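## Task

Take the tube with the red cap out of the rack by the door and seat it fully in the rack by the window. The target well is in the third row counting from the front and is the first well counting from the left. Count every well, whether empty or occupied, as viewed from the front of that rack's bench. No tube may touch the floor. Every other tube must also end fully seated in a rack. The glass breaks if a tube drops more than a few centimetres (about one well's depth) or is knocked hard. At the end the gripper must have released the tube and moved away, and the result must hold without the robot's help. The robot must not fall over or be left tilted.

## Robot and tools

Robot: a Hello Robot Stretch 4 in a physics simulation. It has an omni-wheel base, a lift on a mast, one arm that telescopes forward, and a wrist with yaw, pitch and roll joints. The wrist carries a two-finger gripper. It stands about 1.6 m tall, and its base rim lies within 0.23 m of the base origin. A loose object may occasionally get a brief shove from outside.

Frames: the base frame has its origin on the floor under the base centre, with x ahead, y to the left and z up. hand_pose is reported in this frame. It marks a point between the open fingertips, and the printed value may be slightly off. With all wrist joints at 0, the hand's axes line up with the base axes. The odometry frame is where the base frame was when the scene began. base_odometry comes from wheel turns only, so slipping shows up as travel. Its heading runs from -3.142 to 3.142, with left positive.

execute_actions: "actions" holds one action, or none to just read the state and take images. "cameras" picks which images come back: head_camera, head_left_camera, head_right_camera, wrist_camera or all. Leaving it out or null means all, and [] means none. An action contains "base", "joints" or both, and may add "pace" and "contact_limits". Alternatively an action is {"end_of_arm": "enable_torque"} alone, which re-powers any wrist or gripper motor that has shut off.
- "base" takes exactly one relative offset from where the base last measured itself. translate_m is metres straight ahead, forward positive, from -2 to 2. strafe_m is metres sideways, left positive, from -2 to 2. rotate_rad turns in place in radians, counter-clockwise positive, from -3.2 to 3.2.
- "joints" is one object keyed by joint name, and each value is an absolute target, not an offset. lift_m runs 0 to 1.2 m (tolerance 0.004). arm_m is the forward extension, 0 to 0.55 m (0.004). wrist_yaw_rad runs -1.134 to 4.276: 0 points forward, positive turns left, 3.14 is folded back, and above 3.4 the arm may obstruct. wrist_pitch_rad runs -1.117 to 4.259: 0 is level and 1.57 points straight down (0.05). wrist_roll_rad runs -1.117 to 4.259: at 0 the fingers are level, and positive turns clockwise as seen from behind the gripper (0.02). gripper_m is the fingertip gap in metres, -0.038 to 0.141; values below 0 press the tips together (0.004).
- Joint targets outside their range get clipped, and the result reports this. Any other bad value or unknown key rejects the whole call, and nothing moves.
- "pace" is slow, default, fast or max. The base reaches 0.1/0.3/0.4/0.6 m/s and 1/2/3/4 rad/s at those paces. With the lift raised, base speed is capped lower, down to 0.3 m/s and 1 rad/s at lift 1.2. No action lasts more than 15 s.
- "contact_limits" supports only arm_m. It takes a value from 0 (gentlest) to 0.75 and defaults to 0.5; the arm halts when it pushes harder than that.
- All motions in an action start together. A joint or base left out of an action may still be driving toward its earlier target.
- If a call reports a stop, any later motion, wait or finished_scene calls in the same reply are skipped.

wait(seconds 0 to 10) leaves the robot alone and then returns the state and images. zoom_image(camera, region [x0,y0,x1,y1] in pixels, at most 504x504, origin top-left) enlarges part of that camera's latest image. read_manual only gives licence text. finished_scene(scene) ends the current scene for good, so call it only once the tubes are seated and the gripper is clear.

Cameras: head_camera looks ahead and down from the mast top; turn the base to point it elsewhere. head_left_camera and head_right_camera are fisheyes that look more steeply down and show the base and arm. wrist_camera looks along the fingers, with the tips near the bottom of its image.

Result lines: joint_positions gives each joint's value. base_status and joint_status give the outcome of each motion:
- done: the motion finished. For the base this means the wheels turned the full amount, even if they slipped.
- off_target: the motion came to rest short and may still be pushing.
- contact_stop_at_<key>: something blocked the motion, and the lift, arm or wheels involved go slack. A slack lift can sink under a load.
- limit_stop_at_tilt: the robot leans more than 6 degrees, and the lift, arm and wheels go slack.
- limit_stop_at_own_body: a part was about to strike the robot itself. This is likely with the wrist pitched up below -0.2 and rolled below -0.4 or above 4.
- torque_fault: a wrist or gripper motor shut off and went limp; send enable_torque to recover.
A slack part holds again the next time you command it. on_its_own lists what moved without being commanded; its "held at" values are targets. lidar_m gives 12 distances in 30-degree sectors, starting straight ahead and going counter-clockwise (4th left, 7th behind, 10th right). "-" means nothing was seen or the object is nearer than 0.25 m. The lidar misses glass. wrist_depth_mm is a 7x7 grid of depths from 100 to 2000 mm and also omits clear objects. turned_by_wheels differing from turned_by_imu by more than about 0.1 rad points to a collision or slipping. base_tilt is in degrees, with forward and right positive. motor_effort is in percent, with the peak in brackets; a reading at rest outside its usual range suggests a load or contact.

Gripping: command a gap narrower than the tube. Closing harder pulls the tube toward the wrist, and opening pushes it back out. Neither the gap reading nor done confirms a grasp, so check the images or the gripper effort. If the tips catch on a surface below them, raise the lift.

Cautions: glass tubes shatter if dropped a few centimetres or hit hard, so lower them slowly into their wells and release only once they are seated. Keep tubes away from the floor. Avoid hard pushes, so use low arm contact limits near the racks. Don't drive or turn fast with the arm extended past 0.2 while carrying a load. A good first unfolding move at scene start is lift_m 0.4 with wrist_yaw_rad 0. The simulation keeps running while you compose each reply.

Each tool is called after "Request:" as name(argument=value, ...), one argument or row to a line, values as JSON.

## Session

Request:
execute_actions(
  actions=[],
)

Scene clock: 0.00 s.
base_odometry: x=+0.000 y=+0.000 heading=+0.000 (m, m, rad; odometry frame)
turned_by_wheels: +0.000 (rad since the last result)
turned_by_imu: +0.000 (rad since the last result)
base_tilt: forward=-0.8 right=-0.2 (deg)
lidar_m: 1.56 1.34 1.33 1.71 0.85 0.84 1.03 1.75 1.73 2.50 1.75 1.77
base_status: not commanded
joint_positions: lift_m=+0.208 arm_m=+0.000 wrist_yaw_rad=+3.096 wrist_pitch_rad=-0.006 wrist_roll_rad=+0.000 gripper_m=+0.057
joint_status: not commanded
motor_effort: lift_m=+21 arm_m=-1 wrist_yaw_rad=-1 wrist_pitch_rad=-5 wrist_roll_rad=+1 gripper_m=-1 wheel_0=+0 wheel_1=+0 wheel_2=+0 (%)
hand_pose: x=-0.1135 y=+0.1006 z=+0.3878 quat_wxyz=(+0.023, +0.003, +0.000, +1.000) (m; base frame)
wrist_depth_mm: 138 139 - 1983 1118 891 778 / - 138 1618 1281 1078 891 759 / - 134 227 1308 1042 891 778 / 113 138 285 1281 1042 878 768 / 137 - 1708 1308 1060 866 768 / 1708 1661 211 1336 200 904 778 / 1078 991 991 151 991 904 820
pictures: head_camera, head_left_camera, head_right_camera, wrist_camera
Images, in order (width x height): head_camera 420x560, head_left_camera 420x672, head_right_camera 420x672, wrist_camera 616x392.

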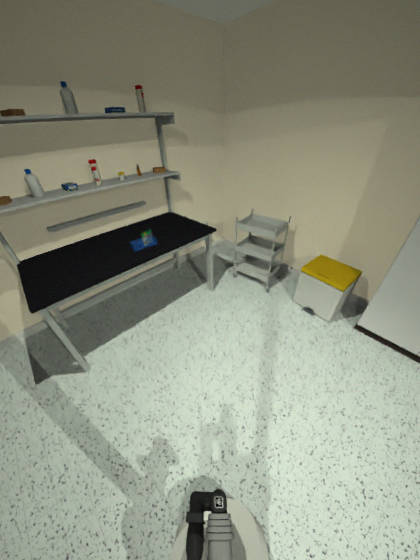

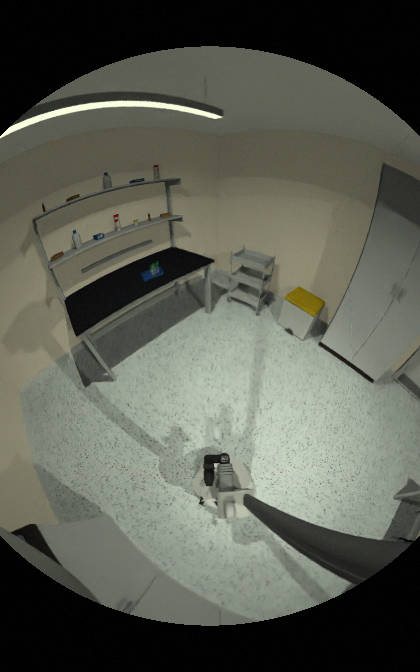

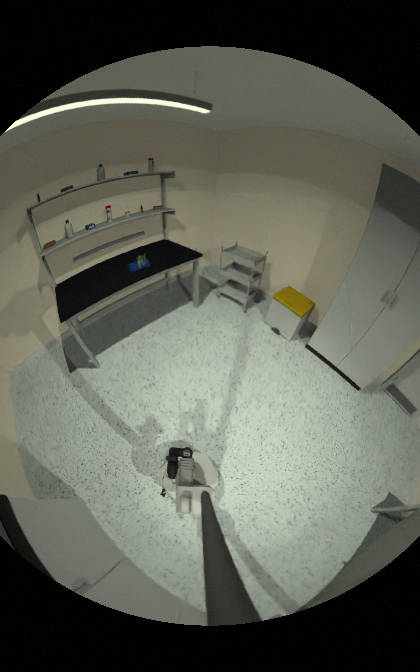

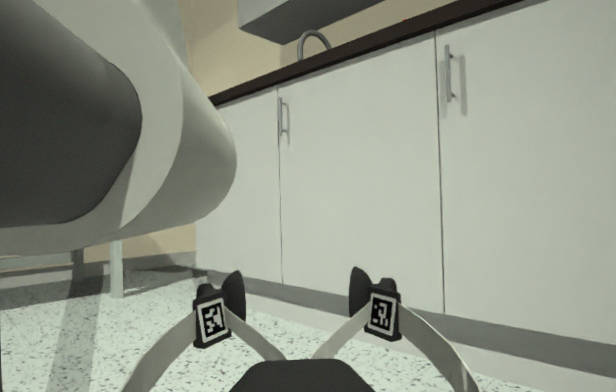

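Request:
execute_actions(
  actions=[
    {"base": {"rotate_rad": -2.3}, "pace": "fast"},
  ],
  cameras=["head_camera", "head_left_camera"],
)

Scene clock: 6.60 s.
base_odometry: x=+0.000 y=+0.000 heading=-2.300 (m, m, rad; odometry frame)
turned_by_wheels: -2.300 (rad since the last result)
turned_by_imu: -2.323 (rad since the last result)
base_tilt: forward=-0.8 right=-0.3 (deg)
lidar_m: 1.71 1.92 1.76 1.76 1.75 1.38 1.34 1.93 0.86 0.85 0.95 1.41
base_status: done
joint_positions: lift_m=+0.208 arm_m=+0.000 wrist_yaw_rad=+3.096 wrist_pitch_rad=-0.006 wrist_roll_rad=+0.000 gripper_m=+0.057
joint_status: not commanded
motor_effort: lift_m=+20(20) arm_m=-2(1) wrist_yaw_rad=-1(1) wrist_pitch_rad=-5(5) wrist_roll_rad=+1(1) gripper_m=-4(3) wheel_0=+1(7) wheel_1=+1(13) wheel_2=-1(10) (%)
hand_pose: x=-0.1135 y=+0.1006 z=+0.3878 quat_wxyz=(+0.023, +0.003, +0.000, +1.000) (m; base frame)
wrist_depth_mm: 138 139 - - - - - / - 139 - - - - - / - 134 227 - 1537 1983 1983 / 113 138 286 - - - - / 136 - - - - - - / 1708 1661 211 1618 200 1537 1464 / 1060 1008 991 151 1008 946 1008
pictures: head_camera, head_left_camera
Images, in order (width x height): head_camera 420x560, head_left_camera 420x672.

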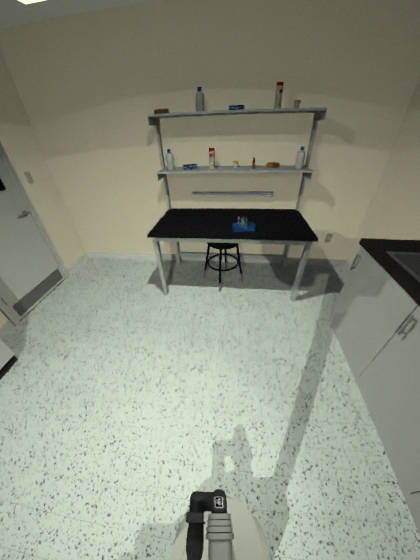

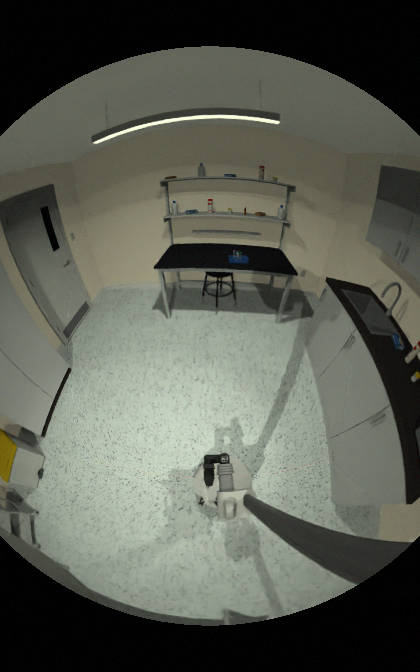

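Request:
zoom_image(
  camera="head_camera",
  region=[220, 205, 270, 240],
)

Region (220, 205, 270, 240) of head_camera's 420x560 image, scaled by 10.080, with more detail than that image has; it fills the top 353 rows of this view, and the rest is white.

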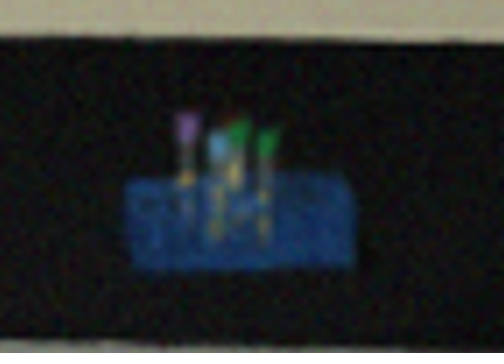

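Request:
execute_actions(
  actions=[
    {"base": {"rotate_rad": -0.09}, "joints": {"lift_m": 0.32}, "pace": "fast"},
  ],
  cameras=[],
)

Request:
execute_actions(
  actions=[
    {"base": {"translate_m": 1.42}, "joints": {"lift_m": 1.12, "wrist_yaw_rad": 0.0, "wrist_pitch_rad": 1.2, "gripper_m": 0.03}, "pace": "fast"},
  ],
  cameras=["head_right_camera", "wrist_camera"],
)

Scene clock: 37.60 s.
base_odometry: x=+0.000 y=+0.000 heading=-2.390 (m, m, rad; odometry frame)
turned_by_wheels: -0.090 (rad since the last result)
turned_by_imu: -0.089 (rad since the last result)
base_tilt: forward=-0.9 right=-0.3 (deg)
lidar_m: 1.73 1.85 1.83 1.74 1.81 1.40 1.35 2.02 0.89 0.85 0.88 1.26
base_status: done
joint_positions: lift_m=+0.320 arm_m=+0.000 wrist_yaw_rad=+3.096 wrist_pitch_rad=-0.006 wrist_roll_rad=+0.000 gripper_m=+0.057
joint_status: all done
motor_effort: lift_m=+23(23) arm_m=-2(2) wrist_yaw_rad=-1(1) wrist_pitch_rad=-6(5) wrist_roll_rad=+1(1) gripper_m=-2(1) wheel_0=+2(7) wheel_1=+2(8) wheel_2=+1(7) (%)
hand_pose: x=-0.1135 y=+0.1006 z=+0.4998 quat_wxyz=(+0.023, +0.003, +0.000, +1.000) (m; base frame)
wrist_depth_mm: 138 139 - - - - - / - 138 - - - - - / - 134 225 - 1708 - - / 113 138 286 - - - - / 137 - - - - - - / - - 212 - 200 1863 1756 / 1308 1255 1229 152 1281 1182 1229
pictures: none
No camera images: the call's "cameras" was empty. Leave "cameras" out to get every camera's image.

Scene clock: 42.43 s.
base_odometry: x=-1.037 y=-0.970 heading=-2.389 (m, m, rad; odometry frame)
turned_by_wheels: +0.000 (rad since the last result)
turned_by_imu: -0.003 (rad since the last result)
base_tilt: forward=-0.7 right=-0.1 (deg)
lidar_m: 0.33 0.35 0.52 2.01 1.82 2.53 3.54 1.27 0.92 0.88 0.48 0.34
base_status: done
joint_positions: lift_m=+1.120 arm_m=+0.000 wrist_yaw_rad=+0.000 wrist_pitch_rad=+1.201 wrist_roll_rad=+0.000 gripper_m=+0.030
joint_status: all done
motor_effort: lift_m=+22(24) arm_m=-2(2) wrist_yaw_rad=-1(6) wrist_pitch_rad=-1(7) wrist_roll_rad=+1(1) gripper_m=-1(7) wheel_0=+2(12) wheel_1=+3(9) wheel_2=+2(13) (%)
hand_pose: x=+0.2750 y=-0.0874 z=+1.0291 quat_wxyz=(+0.825, +0.000, +0.565, +0.000) (m; base frame)
wrist_depth_mm: 640 640 647 647 654 661 668 / 603 597 603 609 609 615 627 / 559 564 569 512 564 580 580 / 530 530 535 535 539 539 549 / 512 512 517 512 517 521 525 / 1205 1205 209 1229 1205 1229 1229 / 1160 1138 1160 153 1160 1160 1182
pictures: head_right_camera, wrist_camera
Images, in order (width x height): head_right_camera 420x672, wrist_camera 616x392.

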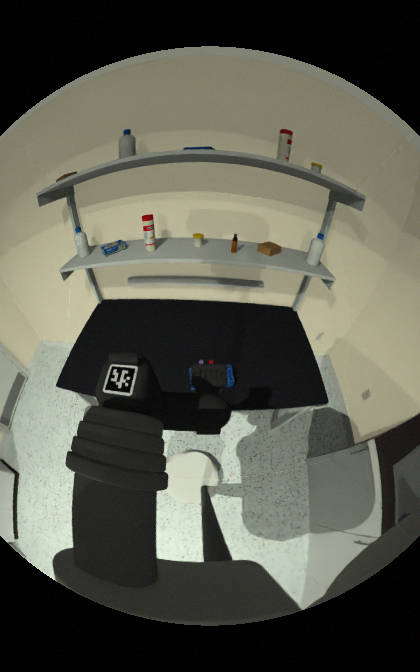

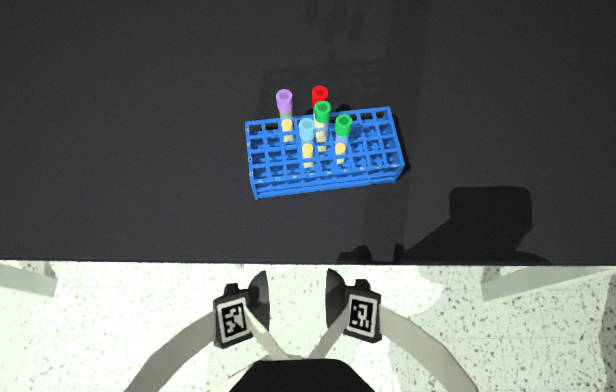

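Request:
zoom_image(
  camera="wrist_camera",
  region=[238, 75, 418, 210],
)

Region (238, 75, 418, 210) of wrist_camera's 616x392 image, scaled by 2.800; it fills the top 378 rows of this view, and the rest is white.

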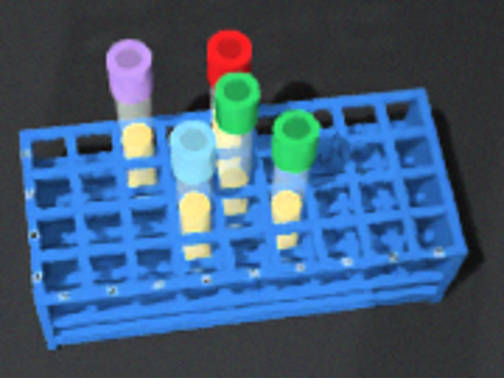

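Request:
execute_actions(
  actions=[
    {"base": {"strafe_m": -0.029}, "joints": {"wrist_pitch_rad": 1.57, "arm_m": 0.37, "lift_m": 1.045, "wrist_roll_rad": 0.22, "gripper_m": 0.024}},
  ],
  cameras=["wrist_camera"],
)

Request:
zoom_image(
  camera="wrist_camera",
  region=[214, 230, 382, 370],
)

Scene clock: 89.57 s.
base_odometry: x=-1.057 y=-0.949 heading=-2.389 (m, m, rad; odometry frame)
turned_by_wheels: +0.000 (rad since the last result)
turned_by_imu: +0.002 (rad since the last result)
base_tilt: forward=-0.8 right=-0.2 (deg)
lidar_m: 0.29 0.35 0.50 2.03 1.89 2.54 3.53 1.24 0.89 0.84 0.50 0.31
base_status: done
joint_positions: lift_m=+1.045 arm_m=+0.369 wrist_yaw_rad=+0.000 wrist_pitch_rad=+1.570 wrist_roll_rad=+0.220 gripper_m=+0.024
joint_status: all done
motor_effort: lift_m=+18(21) arm_m=+4(4) wrist_yaw_rad=-2(2) wrist_pitch_rad=+1(2) wrist_roll_rad=+2(3) gripper_m=-2(2) wheel_0=+0(6) wheel_1=+0(10) wheel_2=+0(1) (%)
hand_pose: x=+0.5404 y=-0.0874 z=+0.9349 quat_wxyz=(+0.703, +0.078, +0.703, -0.077) (m; base frame)
wrist_depth_mm: 394 394 399 404 404 404 410 / 389 389 394 399 399 404 407 / 389 392 394 399 399 404 407 / 389 392 399 399 402 404 407 / 387 392 394 394 392 404 407 / 392 392 213 214 342 402 407 / 387 392 338 157 397 402 404
pictures: wrist_camera
Images, in order (width x height): wrist_camera 616x392.

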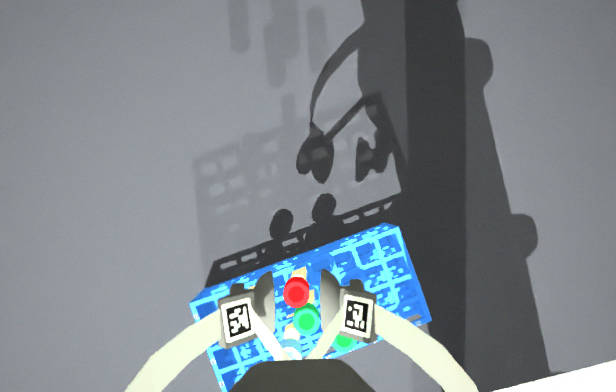

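Region (214, 230, 382, 370) of wrist_camera's 616x392 image, scaled by 3.000.

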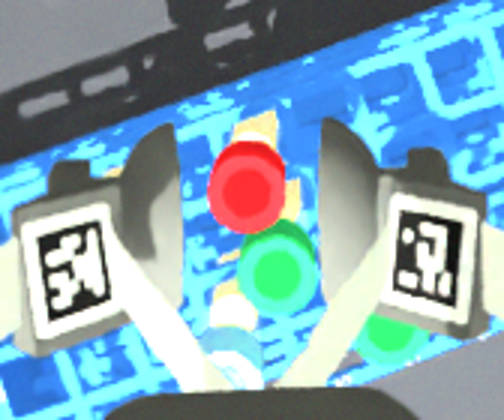

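Request:
execute_actions(
  actions=[
    {"joints": {"arm_m": 0.374, "lift_m": 1.018}, "pace": "slow"},
  ],
  cameras=["wrist_camera"],
)

Request:
zoom_image(
  camera="wrist_camera",
  region=[214, 230, 382, 370],
)

Scene clock: 99.63 s.
base_odometry: x=-1.057 y=-0.949 heading=-2.389 (m, m, rad; odometry frame)
turned_by_wheels: +0.000 (rad since the last result)
turned_by_imu: +0.002 (rad since the last result)
base_tilt: forward=-0.8 right=-0.2 (deg)
lidar_m: 0.32 0.35 0.48 2.04 1.87 2.56 3.53 1.23 0.89 0.85 0.49 0.35
base_status: not commanded
joint_positions: lift_m=+1.018 arm_m=+0.373 wrist_yaw_rad=+0.000 wrist_pitch_rad=+1.570 wrist_roll_rad=+0.220 gripper_m=+0.024
joint_status: all done
motor_effort: lift_m=+18(20) arm_m=+5(6) wrist_yaw_rad=-1(2) wrist_pitch_rad=+1(1) wrist_roll_rad=+2(2) gripper_m=-6(3) wheel_0=+0(0) wheel_1=+0(0) wheel_2=+0(0) (%)
hand_pose: x=+0.5444 y=-0.0874 z=+0.9080 quat_wxyz=(+0.703, +0.078, +0.703, -0.077) (m; base frame)
wrist_depth_mm: 364 364 368 370 375 377 382 / 362 366 366 370 373 377 379 / 362 366 368 370 375 377 382 / 362 368 366 370 370 379 379 / 362 366 366 370 359 379 382 / 359 366 213 216 317 375 377 / 362 366 310 157 329 375 377
pictures: wrist_camera
Images, in order (width x height): wrist_camera 616x392.

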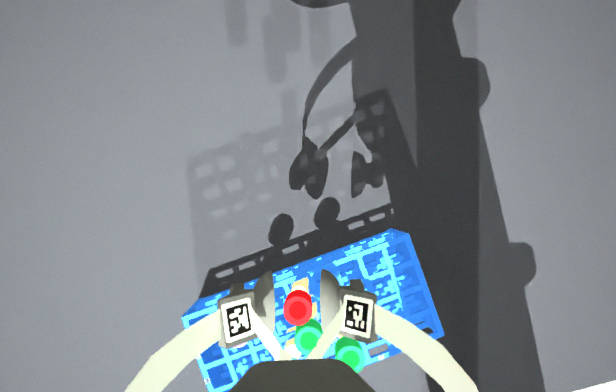

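Region (214, 230, 382, 370) of wrist_camera's 616x392 image, scaled by 3.000.

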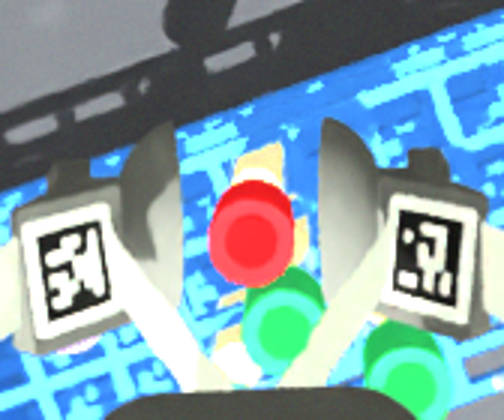

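Request:
execute_actions(
  actions=[
    {"joints": {"arm_m": 0.371, "lift_m": 0.996}, "pace": "slow"},
  ],
  cameras=["wrist_camera", "head_right_camera"],
)

Request:
zoom_image(
  camera="wrist_camera",
  region=[214, 250, 382, 390],
)

Request:
zoom_image(
  camera="head_right_camera",
  region=[175, 330, 238, 393],
)

Scene clock: 112.10 s.
base_odometry: x=-1.057 y=-0.949 heading=-2.389 (m, m, rad; odometry frame)
turned_by_wheels: +0.000 (rad since the last result)
turned_by_imu: +0.001 (rad since the last result)
base_tilt: forward=-0.9 right=-0.1 (deg)
lidar_m: 0.30 0.36 0.49 2.04 1.86 2.54 3.53 1.21 0.87 0.83 0.47 0.34
base_status: not commanded
joint_positions: lift_m=+0.996 arm_m=+0.372 wrist_yaw_rad=+0.000 wrist_pitch_rad=+1.570 wrist_roll_rad=+0.220 gripper_m=+0.024
joint_status: all done
motor_effort: lift_m=+18(16) arm_m=-5(3) wrist_yaw_rad=-2(1) wrist_pitch_rad=+1(1) wrist_roll_rad=+1(2) gripper_m=-2(1) wheel_0=+0(0) wheel_1=+0(0) wheel_2=+0(0) (%)
hand_pose: x=+0.5430 y=-0.0874 z=+0.8860 quat_wxyz=(+0.703, +0.078, +0.703, -0.077) (m; base frame)
wrist_depth_mm: 343 345 349 349 351 357 357 / 342 343 347 349 353 355 357 / 340 343 347 347 351 355 357 / 342 343 345 349 351 355 357 / 340 343 347 349 338 353 355 / 340 343 213 215 294 355 355 / 338 342 289 158 294 355 355
pictures: head_right_camera, wrist_camera
Images, in order (width x height): head_right_camera 420x672, wrist_camera 616x392.

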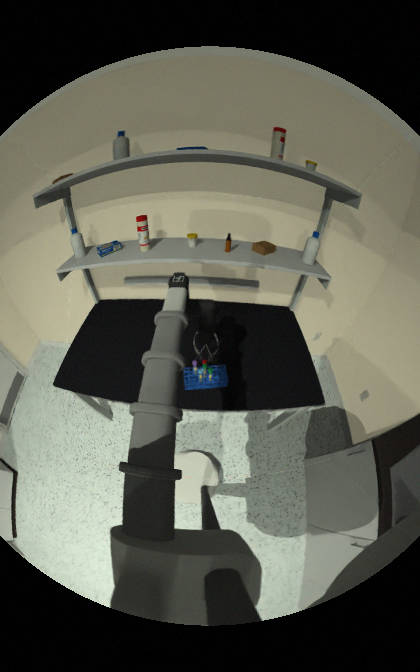

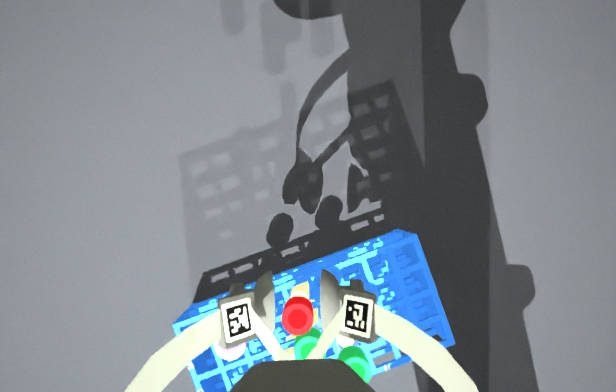

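Region (214, 250, 382, 390) of wrist_camera's 616x392 image, scaled by 3.000.

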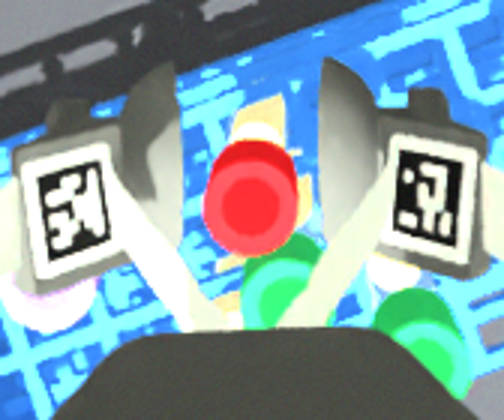

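Region (175, 330, 238, 393) of head_right_camera's 420x672 image, scaled by 8.000, with more detail than that image has.

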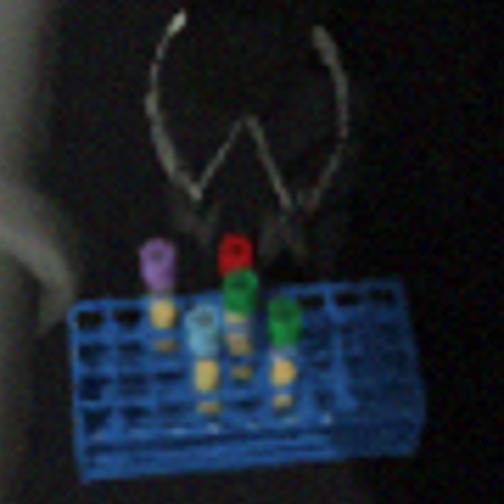

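Request:
execute_actions(
  actions=[
    {"joints": {"lift_m": 0.987}, "pace": "slow"},
  ],
  cameras=[],
)

Request:
execute_actions(
  actions=[
    {"joints": {"gripper_m": -0.002}, "pace": "slow"},
  ],
  cameras=["wrist_camera"],
)

Request:
zoom_image(
  camera="wrist_camera",
  region=[214, 250, 382, 390],
)

Scene clock: 118.37 s.
base_odometry: x=-1.057 y=-0.949 heading=-2.389 (m, m, rad; odometry frame)
turned_by_wheels: +0.000 (rad since the last result)
turned_by_imu: +0.001 (rad since the last result)
base_tilt: forward=-0.8 right=-0.2 (deg)
lidar_m: 0.31 0.35 0.50 2.05 1.88 2.54 3.54 1.22 0.89 0.86 0.48 0.36
base_status: not commanded
joint_positions: lift_m=+0.987 arm_m=+0.372 wrist_yaw_rad=+0.000 wrist_pitch_rad=+1.570 wrist_roll_rad=+0.220 gripper_m=+0.024
joint_status: all done
motor_effort: lift_m=+17(18) arm_m=-4(5) wrist_yaw_rad=-2(1) wrist_pitch_rad=+1(1) wrist_roll_rad=+1(2) gripper_m=-1(3) wheel_0=+0(0) wheel_1=+0(0) wheel_2=+0(0) (%)
hand_pose: x=+0.5430 y=-0.0874 z=+0.8770 quat_wxyz=(+0.703, +0.078, +0.703, -0.077) (m; base frame)
wrist_depth_mm: 332 334 338 340 343 345 349 / 334 334 338 340 343 349 349 / 332 334 338 338 343 345 347 / 332 332 336 340 343 345 345 / 332 332 338 338 322 342 347 / 330 334 213 216 285 343 347 / 330 332 278 157 282 343 345
pictures: none
No camera images: the call's "cameras" was empty. Leave "cameras" out to get every camera's image.

Scene clock: 119.70 s.
base_odometry: x=-1.057 y=-0.949 heading=-2.389 (m, m, rad; odometry frame)
turned_by_wheels: +0.000 (rad since the last result)
turned_by_imu: +0.000 (rad since the last result)
base_tilt: forward=-0.8 right=-0.2 (deg)
lidar_m: 0.32 0.34 0.49 2.03 1.86 2.50 3.55 1.24 0.89 0.85 0.51 0.34
base_status: not commanded
joint_positions: lift_m=+0.987 arm_m=+0.372 wrist_yaw_rad=+0.000 wrist_pitch_rad=+1.570 wrist_roll_rad=+0.220 gripper_m=-0.002
joint_status: all done
motor_effort: lift_m=+18(17) arm_m=-4(4) wrist_yaw_rad=-2(2) wrist_pitch_rad=+1(1) wrist_roll_rad=+2(2) gripper_m=-12(12) wheel_0=+0(0) wheel_1=+0(0) wheel_2=+0(0) (%)
hand_pose: x=+0.5430 y=-0.0874 z=+0.8770 quat_wxyz=(+0.703, +0.078, +0.703, -0.077) (m; base frame)
wrist_depth_mm: 334 336 338 342 345 345 349 / 332 334 336 340 343 345 349 / 332 336 338 342 343 345 347 / 332 336 336 340 343 345 347 / 332 332 336 338 320 345 345 / 332 334 209 212 282 343 347 / 330 330 277 214 285 345 347
pictures: wrist_camera
Images, in order (width x height): wrist_camera 616x392.

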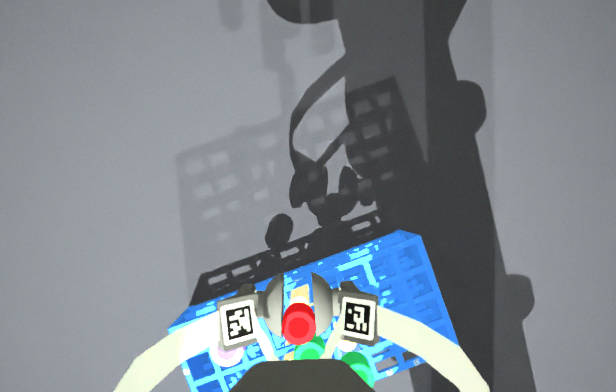

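Region (214, 250, 382, 390) of wrist_camera's 616x392 image, scaled by 3.000.

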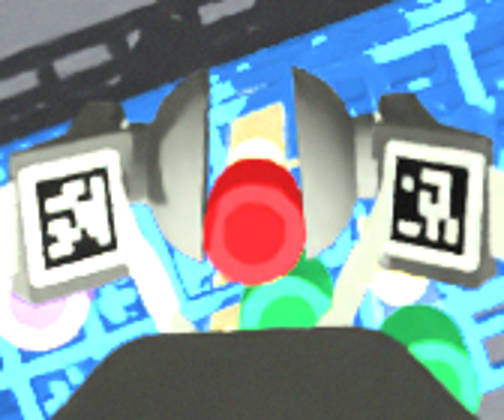

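Request:
execute_actions(
  actions=[
    {"joints": {"lift_m": 1.01}, "pace": "slow"},
  ],
  cameras=["wrist_camera", "head_right_camera"],
)

Request:
zoom_image(
  camera="wrist_camera",
  region=[214, 250, 382, 390],
)

Request:
zoom_image(
  camera="head_right_camera",
  region=[175, 330, 238, 393],
)

Scene clock: 126.83 s.
base_odometry: x=-1.057 y=-0.949 heading=-2.389 (m, m, rad; odometry frame)
turned_by_wheels: +0.000 (rad since the last result)
turned_by_imu: +0.001 (rad since the last result)
base_tilt: forward=-0.9 right=-0.3 (deg)
lidar_m: 0.32 0.36 0.50 2.03 1.86 2.55 3.53 1.23 0.90 0.84 0.47 0.36
base_status: not commanded
joint_positions: lift_m=+1.010 arm_m=+0.372 wrist_yaw_rad=+0.000 wrist_pitch_rad=+1.570 wrist_roll_rad=+0.220 gripper_m=-0.002
joint_status: all done
motor_effort: lift_m=+23(24) arm_m=-5(5) wrist_yaw_rad=-2(1) wrist_pitch_rad=+1(1) wrist_roll_rad=+2(2) gripper_m=-14(8) wheel_0=+0(0) wheel_1=+0(0) wheel_2=+0(0) (%)
hand_pose: x=+0.5430 y=-0.0874 z=+0.8995 quat_wxyz=(+0.703, +0.078, +0.703, -0.077) (m; base frame)
wrist_depth_mm: 353 357 362 366 368 370 370 / 355 357 362 366 366 370 373 / 355 357 359 362 366 368 373 / 353 353 359 362 366 368 368 / 355 355 359 357 349 368 368 / 353 353 212 213 307 366 370 / 351 353 301 214 364 366 368
pictures: head_right_camera, wrist_camera
Images, in order (width x height): head_right_camera 420x672, wrist_camera 616x392.

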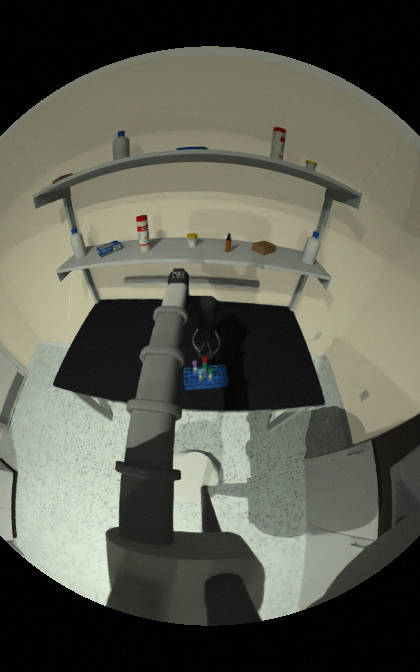

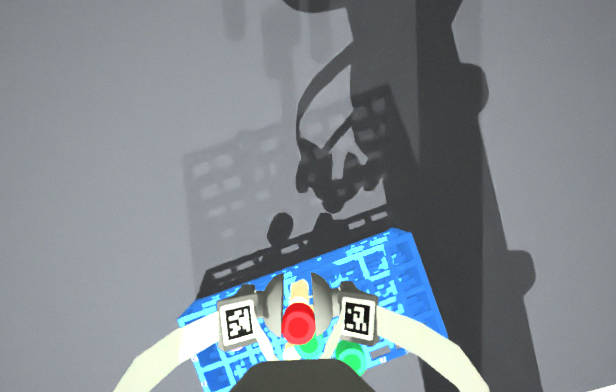

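Region (214, 250, 382, 390) of wrist_camera's 616x392 image, scaled by 3.000.

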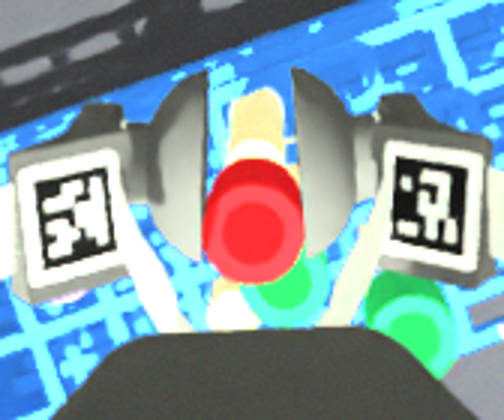

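Region (175, 330, 238, 393) of head_right_camera's 420x672 image, scaled by 8.000, with more detail than that image has.

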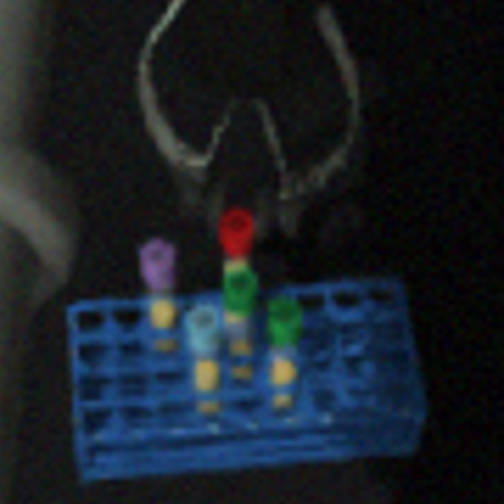

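Request:
execute_actions(
  actions=[
    {"joints": {"lift_m": 1.13}, "pace": "slow"},
  ],
  cameras=["wrist_camera"],
)

Request:
zoom_image(
  camera="wrist_camera",
  region=[214, 250, 382, 390],
)

Scene clock: 132.37 s.
base_odometry: x=-1.057 y=-0.949 heading=-2.389 (m, m, rad; odometry frame)
turned_by_wheels: +0.000 (rad since the last result)
turned_by_imu: +0.002 (rad since the last result)
base_tilt: forward=-1.0 right=-0.3 (deg)
lidar_m: 0.32 0.35 0.48 2.04 1.85 2.53 3.53 1.21 0.90 0.83 0.50 0.33
base_status: not commanded
joint_positions: lift_m=+1.130 arm_m=+0.372 wrist_yaw_rad=+0.000 wrist_pitch_rad=+1.570 wrist_roll_rad=+0.220 gripper_m=-0.002
joint_status: all done
motor_effort: lift_m=+23(23) arm_m=-4(5) wrist_yaw_rad=-1(1) wrist_pitch_rad=+1(1) wrist_roll_rad=+1(2) gripper_m=-11(9) wheel_0=+0(0) wheel_1=+0(0) wheel_2=+0(0) (%)
hand_pose: x=+0.5430 y=-0.0874 z=+1.0195 quat_wxyz=(+0.703, +0.078, +0.703, -0.077) (m; base frame)
wrist_depth_mm: 477 477 480 488 488 488 500 / 473 477 480 484 484 492 496 / 469 477 477 488 484 492 496 / 469 473 477 484 488 492 496 / 473 473 477 477 488 492 492 / 473 477 212 213 430 492 492 / 469 469 480 214 484 492 1281
pictures: wrist_camera
Images, in order (width x height): wrist_camera 616x392.

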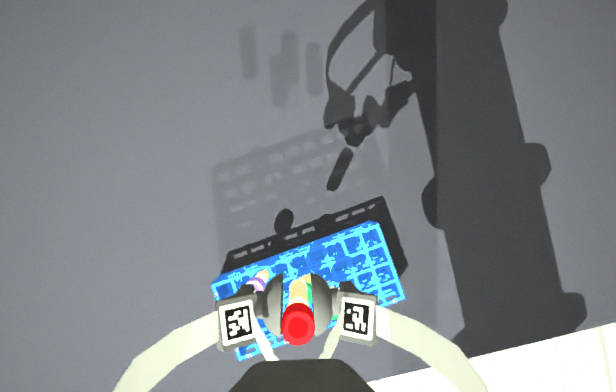

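Region (214, 250, 382, 390) of wrist_camera's 616x392 image, scaled by 3.000.

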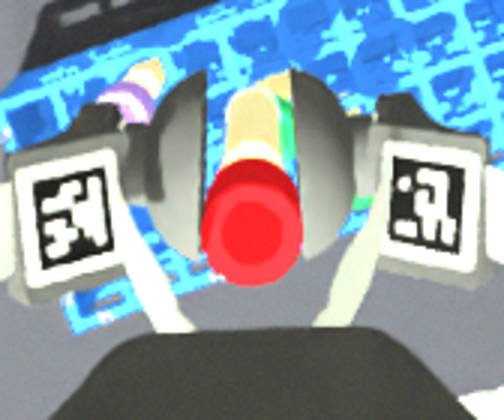

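Request:
execute_actions(
  actions=[
    {"base": {"translate_m": -0.5}, "joints": {"arm_m": 0.03}},
  ],
  cameras=[],
)

Request:
execute_actions(
  actions=[
    {"base": {"rotate_rad": 2.925}, "joints": {"lift_m": 0.8}},
  ],
  cameras=["head_camera", "wrist_camera"],
)

Scene clock: 152.93 s.
base_odometry: x=-0.691 y=-0.608 heading=-2.389 (m, m, rad; odometry frame)
turned_by_wheels: +0.000 (rad since the last result)
turned_by_imu: +0.004 (rad since the last result)
base_tilt: forward=-0.8 right=-0.2 (deg)
lidar_m: 0.82 0.87 2.27 1.79 1.87 2.39 2.98 1.16 0.90 0.83 0.87 0.85
base_status: done
joint_positions: lift_m=+1.130 arm_m=+0.031 wrist_yaw_rad=+0.000 wrist_pitch_rad=+1.570 wrist_roll_rad=+0.220 gripper_m=-0.002
joint_status: all done
motor_effort: lift_m=+23(23) arm_m=-4(2) wrist_yaw_rad=-1(1) wrist_pitch_rad=+0(1) wrist_roll_rad=+1(2) gripper_m=-12(12) wheel_0=-1(10) wheel_1=-2(7) wheel_2=+0(11) (%)
hand_pose: x=+0.2018 y=-0.0874 z=+1.0195 quat_wxyz=(+0.703, +0.078, +0.703, -0.078) (m; base frame)
wrist_depth_mm: 1229 1255 1255 1281 1281 1255 1098 / 1229 1229 1255 1281 1255 1308 1060 / 1229 1229 1281 1255 1255 1308 1098 / 1255 1229 1229 1255 1281 1308 1255 / 1255 1229 1229 1060 1255 1255 1281 / 1229 1255 211 213 1281 1255 1255 / 1229 1205 1229 215 1255 1255 1281
pictures: none
No camera images: the call's "cameras" was empty. Leave "cameras" out to get every camera's image.

Scene clock: 156.63 s.
base_odometry: x=-0.691 y=-0.608 heading=+0.535 (m, m, rad; odometry frame)
turned_by_wheels: +2.924 (rad since the last result)
turned_by_imu: +2.957 (rad since the last result)
base_tilt: forward=-0.9 right=-0.3 (deg)
lidar_m: 2.28 2.27 0.97 0.82 0.84 0.95 0.80 0.82 1.02 1.81 1.78 2.11
base_status: done
joint_positions: lift_m=+0.800 arm_m=+0.031 wrist_yaw_rad=+0.000 wrist_pitch_rad=+1.570 wrist_roll_rad=+0.220 gripper_m=-0.002
joint_status: all done
motor_effort: lift_m=+18(23) arm_m=-4(4) wrist_yaw_rad=-1(1) wrist_pitch_rad=+1(0) wrist_roll_rad=+1(2) gripper_m=-15(12) wheel_0=-2(7) wheel_1=-4(7) wheel_2=-2(7) (%)
hand_pose: x=+0.2019 y=-0.0874 z=+0.6899 quat_wxyz=(+0.703, +0.078, +0.703, -0.078) (m; base frame)
wrist_depth_mm: 904 917 931 931 931 946 931 / 904 917 917 931 931 931 931 / 904 917 917 917 931 960 946 / 904 904 917 931 931 946 946 / 891 904 917 707 931 946 946 / 904 904 211 213 931 931 946 / 904 904 691 214 917 931 931
pictures: head_camera, wrist_camera
Images, in order (width x height): head_camera 420x560, wrist_camera 616x392.

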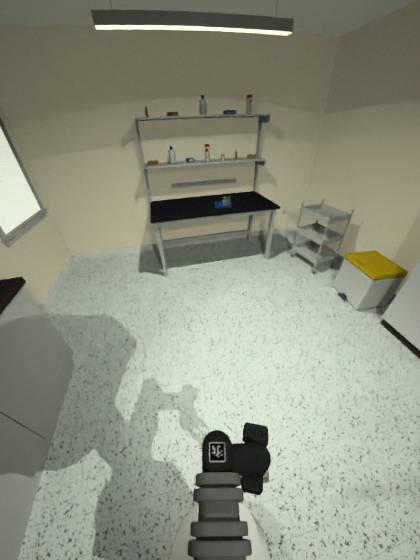

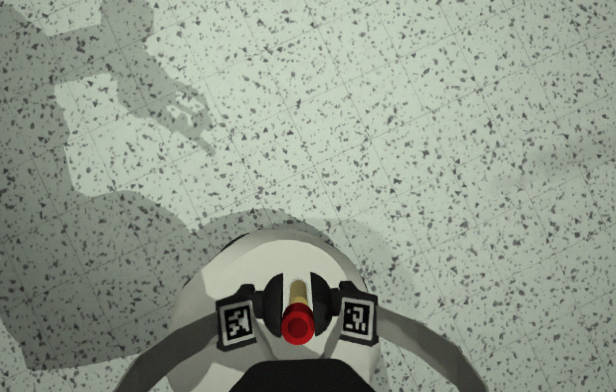

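Request:
execute_actions(
  actions=[
    {"base": {"translate_m": 2.0}, "joints": {"lift_m": 1.14, "arm_m": 0.2}, "pace": "fast"},
  ],
  cameras=["head_right_camera", "wrist_camera"],
)

Scene clock: 167.20 s.
base_odometry: x=+1.029 y=+0.413 heading=+0.535 (m, m, rad; odometry frame)
turned_by_wheels: +0.000 (rad since the last result)
turned_by_imu: -0.004 (rad since the last result)
base_tilt: forward=-0.8 right=-0.2 (deg)
lidar_m: 0.32 0.32 0.41 1.87 1.47 1.47 3.16 2.81 1.50 1.27 0.69 0.40
base_status: done
joint_positions: lift_m=+1.140 arm_m=+0.199 wrist_yaw_rad=+0.000 wrist_pitch_rad=+1.570 wrist_roll_rad=+0.220 gripper_m=-0.002
joint_status: all done
motor_effort: lift_m=+23(25) arm_m=+4(4) wrist_yaw_rad=-1(0) wrist_pitch_rad=+1(0) wrist_roll_rad=+1(2) gripper_m=-9(12) wheel_0=+1(6) wheel_1=+3(8) wheel_2=+0(12) (%)
hand_pose: x=+0.3704 y=-0.0874 z=+1.0295 quat_wxyz=(+0.703, +0.078, +0.703, -0.078) (m; base frame)
wrist_depth_mm: 484 484 492 436 500 504 508 / 488 488 484 480 496 504 504 / 484 484 488 496 500 1281 1281 / 477 488 488 496 1281 1308 1281 / 484 488 488 1281 1255 1281 1308 / 480 488 212 213 1281 1281 1308 / 1229 1255 1025 214 1281 1281 1281
pictures: head_right_camera, wrist_camera
Images, in order (width x height): head_right_camera 420x672, wrist_camera 616x392.

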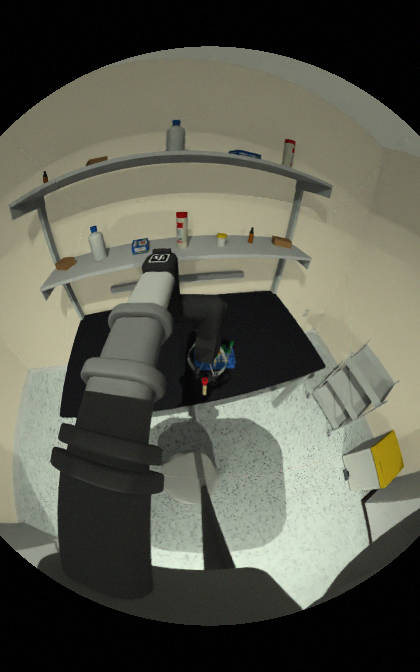

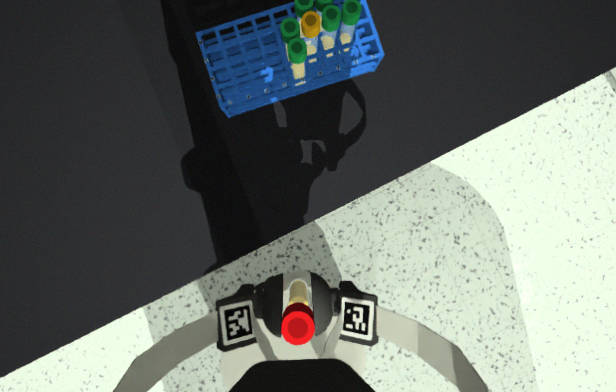

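Request:
zoom_image(
  camera="wrist_camera",
  region=[185, 0, 395, 130],
)

Region (185, 0, 395, 130) of wrist_camera's 616x392 image, scaled by 2.400; it fills the top 312 rows of this view, and the rest is white.

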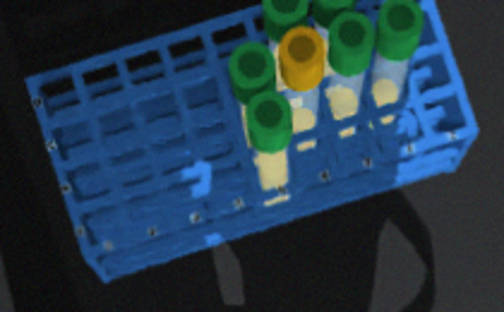

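Request:
execute_actions(
  actions=[
    {"base": {"strafe_m": 0.040}, "joints": {"arm_m": 0.449, "lift_m": 1.07}},
  ],
  cameras=["wrist_camera"],
)

Request:
zoom_image(
  camera="wrist_camera",
  region=[240, 215, 408, 355],
)

Scene clock: 180.53 s.
base_odometry: x=+1.008 y=+0.447 heading=+0.535 (m, m, rad; odometry frame)
turned_by_wheels: +0.000 (rad since the last result)
turned_by_imu: +0.002 (rad since the last result)
base_tilt: forward=-0.9 right=-0.1 (deg)
lidar_m: 0.31 0.31 0.39 1.79 1.45 1.49 2.79 2.83 1.55 1.28 0.67 0.39
base_status: done
joint_positions: lift_m=+1.070 arm_m=+0.448 wrist_yaw_rad=+0.000 wrist_pitch_rad=+1.570 wrist_roll_rad=+0.220 gripper_m=-0.002
joint_status: all done
motor_effort: lift_m=+18(18) arm_m=+4(7) wrist_yaw_rad=-2(1) wrist_pitch_rad=+2(0) wrist_roll_rad=+1(1) gripper_m=-13(10) wheel_0=+0(11) wheel_1=+1(10) wheel_2=+0(1) (%)
hand_pose: x=+0.6194 y=-0.0874 z=+0.9599 quat_wxyz=(+0.703, +0.078, +0.703, -0.078) (m; base frame)
wrist_depth_mm: 415 415 421 424 430 430 433 / 415 421 421 427 427 430 433 / 413 418 421 424 427 430 433 / 413 418 421 424 427 427 430 / 413 421 421 407 368 373 433 / 410 415 212 212 304 430 433 / 413 413 418 213 427 427 1229
pictures: wrist_camera
Images, in order (width x height): wrist_camera 616x392.

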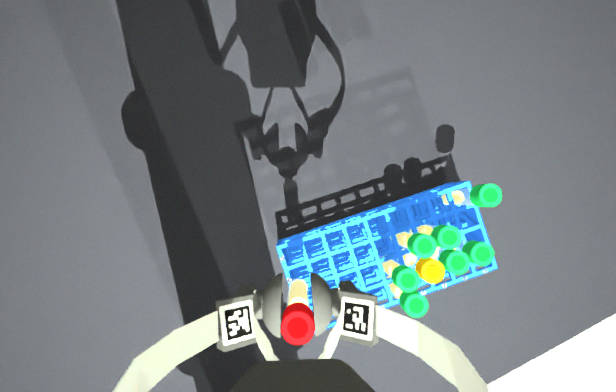

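Region (240, 215, 408, 355) of wrist_camera's 616x392 image, scaled by 3.000.

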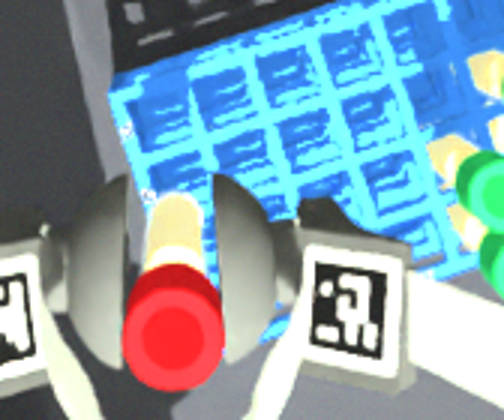

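Request:
execute_actions(
  actions=[
    {"base": {"strafe_m": -0.003}, "joints": {"lift_m": 1.042}, "pace": "slow"},
  ],
  cameras=["wrist_camera", "head_right_camera"],
)

Request:
zoom_image(
  camera="wrist_camera",
  region=[250, 225, 376, 351],
)

Scene clock: 192.13 s.
base_odometry: x=+1.010 y=+0.445 heading=+0.535 (m, m, rad; odometry frame)
turned_by_wheels: +0.000 (rad since the last result)
turned_by_imu: +0.001 (rad since the last result)
base_tilt: forward=-0.8 right=-0.2 (deg)
lidar_m: 0.32 0.32 0.38 1.79 1.43 1.48 3.04 2.83 1.55 1.26 0.67 0.38
base_status: done
joint_positions: lift_m=+1.042 arm_m=+0.448 wrist_yaw_rad=+0.000 wrist_pitch_rad=+1.570 wrist_roll_rad=+0.220 gripper_m=-0.002
joint_status: all done
motor_effort: lift_m=+18(17) arm_m=+4(5) wrist_yaw_rad=-2(2) wrist_pitch_rad=+1(2) wrist_roll_rad=+1(1) gripper_m=-13(12) wheel_0=+3(7) wheel_1=-3(5) wheel_2=+0(0) (%)
hand_pose: x=+0.6194 y=-0.0874 z=+0.9320 quat_wxyz=(+0.703, +0.078, +0.703, -0.078) (m; base frame)
wrist_depth_mm: 387 387 394 397 399 402 407 / 389 389 394 397 397 402 404 / 387 389 392 394 399 402 404 / 387 389 394 397 397 377 404 / 387 389 392 382 342 342 404 / 384 387 212 213 278 397 404 / 387 387 389 215 394 402 1182
pictures: head_right_camera, wrist_camera
Images, in order (width x height): head_right_camera 420x672, wrist_camera 616x392.

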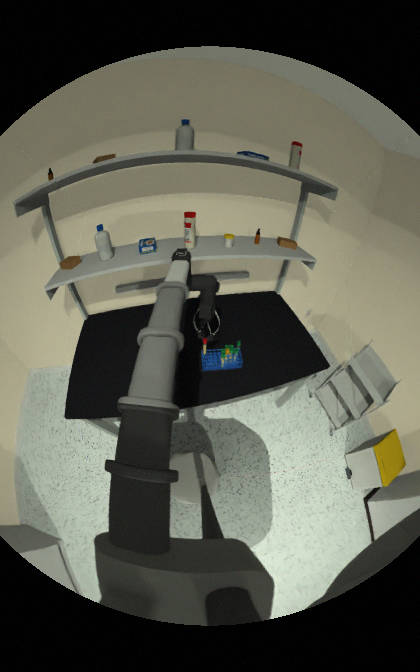

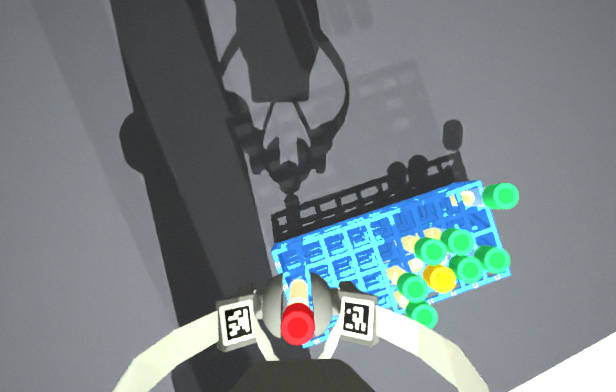

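Region (250, 225, 376, 351) of wrist_camera's 616x392 image, scaled by 4.000.

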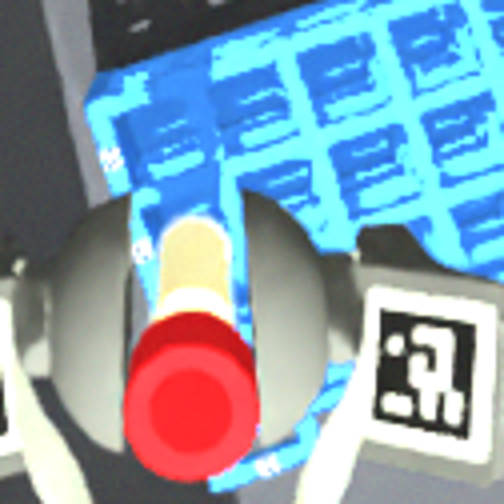

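Request:
execute_actions(
  actions=[
    {"joints": {"lift_m": 1.018}, "pace": "slow"},
  ],
  cameras=["wrist_camera", "head_right_camera"],
)

Request:
zoom_image(
  camera="wrist_camera",
  region=[250, 225, 376, 351],
)

Request:
zoom_image(
  camera="head_right_camera",
  region=[190, 320, 246, 376],
)

Scene clock: 201.00 s.
base_odometry: x=+1.010 y=+0.445 heading=+0.535 (m, m, rad; odometry frame)
turned_by_wheels: +0.000 (rad since the last result)
turned_by_imu: +0.001 (rad since the last result)
base_tilt: forward=-0.9 right=-0.3 (deg)
lidar_m: 0.32 0.32 0.37 1.81 1.42 1.50 3.03 2.78 1.51 1.28 0.68 0.40
base_status: not commanded
joint_positions: lift_m=+1.018 arm_m=+0.448 wrist_yaw_rad=+0.000 wrist_pitch_rad=+1.570 wrist_roll_rad=+0.220 gripper_m=-0.002
joint_status: all done
motor_effort: lift_m=+18(15) arm_m=+4(5) wrist_yaw_rad=-1(1) wrist_pitch_rad=+2(1) wrist_roll_rad=+1(2) gripper_m=-13(14) wheel_0=+3(3) wheel_1=-3(3) wheel_2=+0(0) (%)
hand_pose: x=+0.6194 y=-0.0874 z=+0.9080 quat_wxyz=(+0.703, +0.078, +0.703, -0.078) (m; base frame)
wrist_depth_mm: 364 366 368 373 375 377 382 / 364 366 368 368 375 379 379 / 362 366 370 368 375 379 379 / 364 364 368 370 375 327 377 / 359 364 366 359 317 259 377 / 362 362 212 213 253 375 377 / 362 362 364 213 373 375 379
pictures: head_right_camera, wrist_camera
Images, in order (width x height): head_right_camera 420x672, wrist_camera 616x392.

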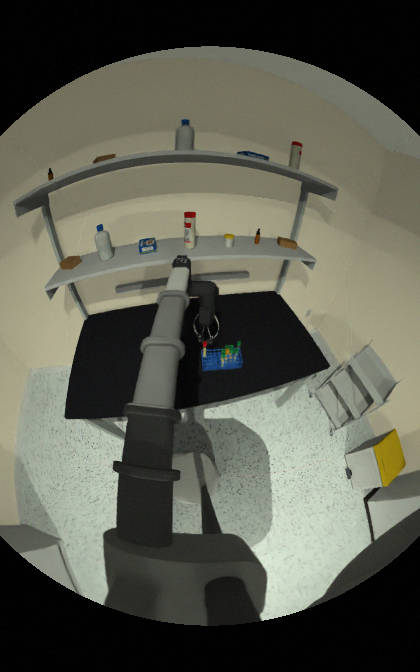

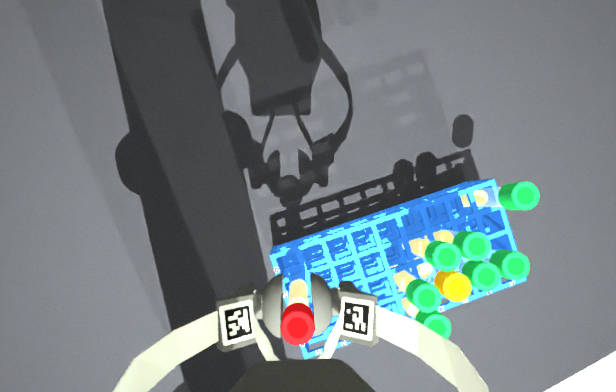

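Region (250, 225, 376, 351) of wrist_camera's 616x392 image, scaled by 4.000.

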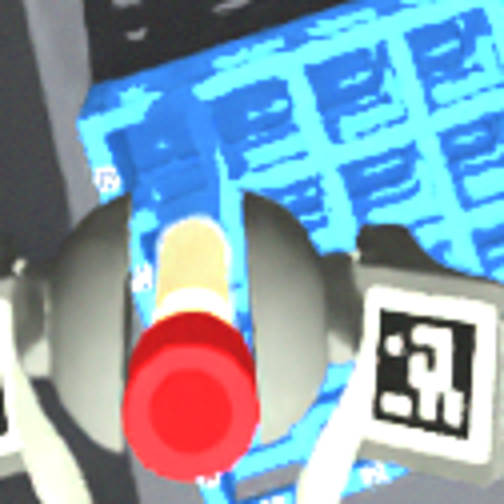

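Region (190, 320, 246, 376) of head_right_camera's 420x672 image, scaled by 9.000, with more detail than that image has.

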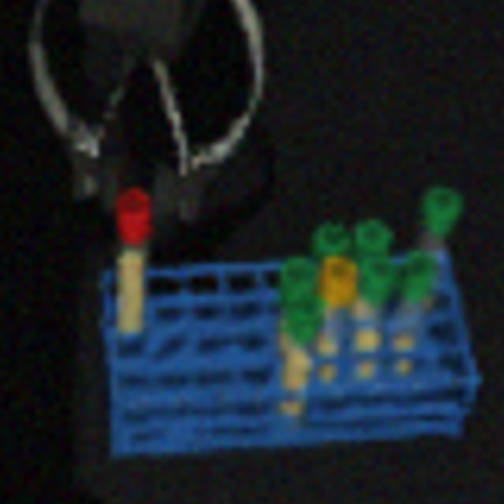

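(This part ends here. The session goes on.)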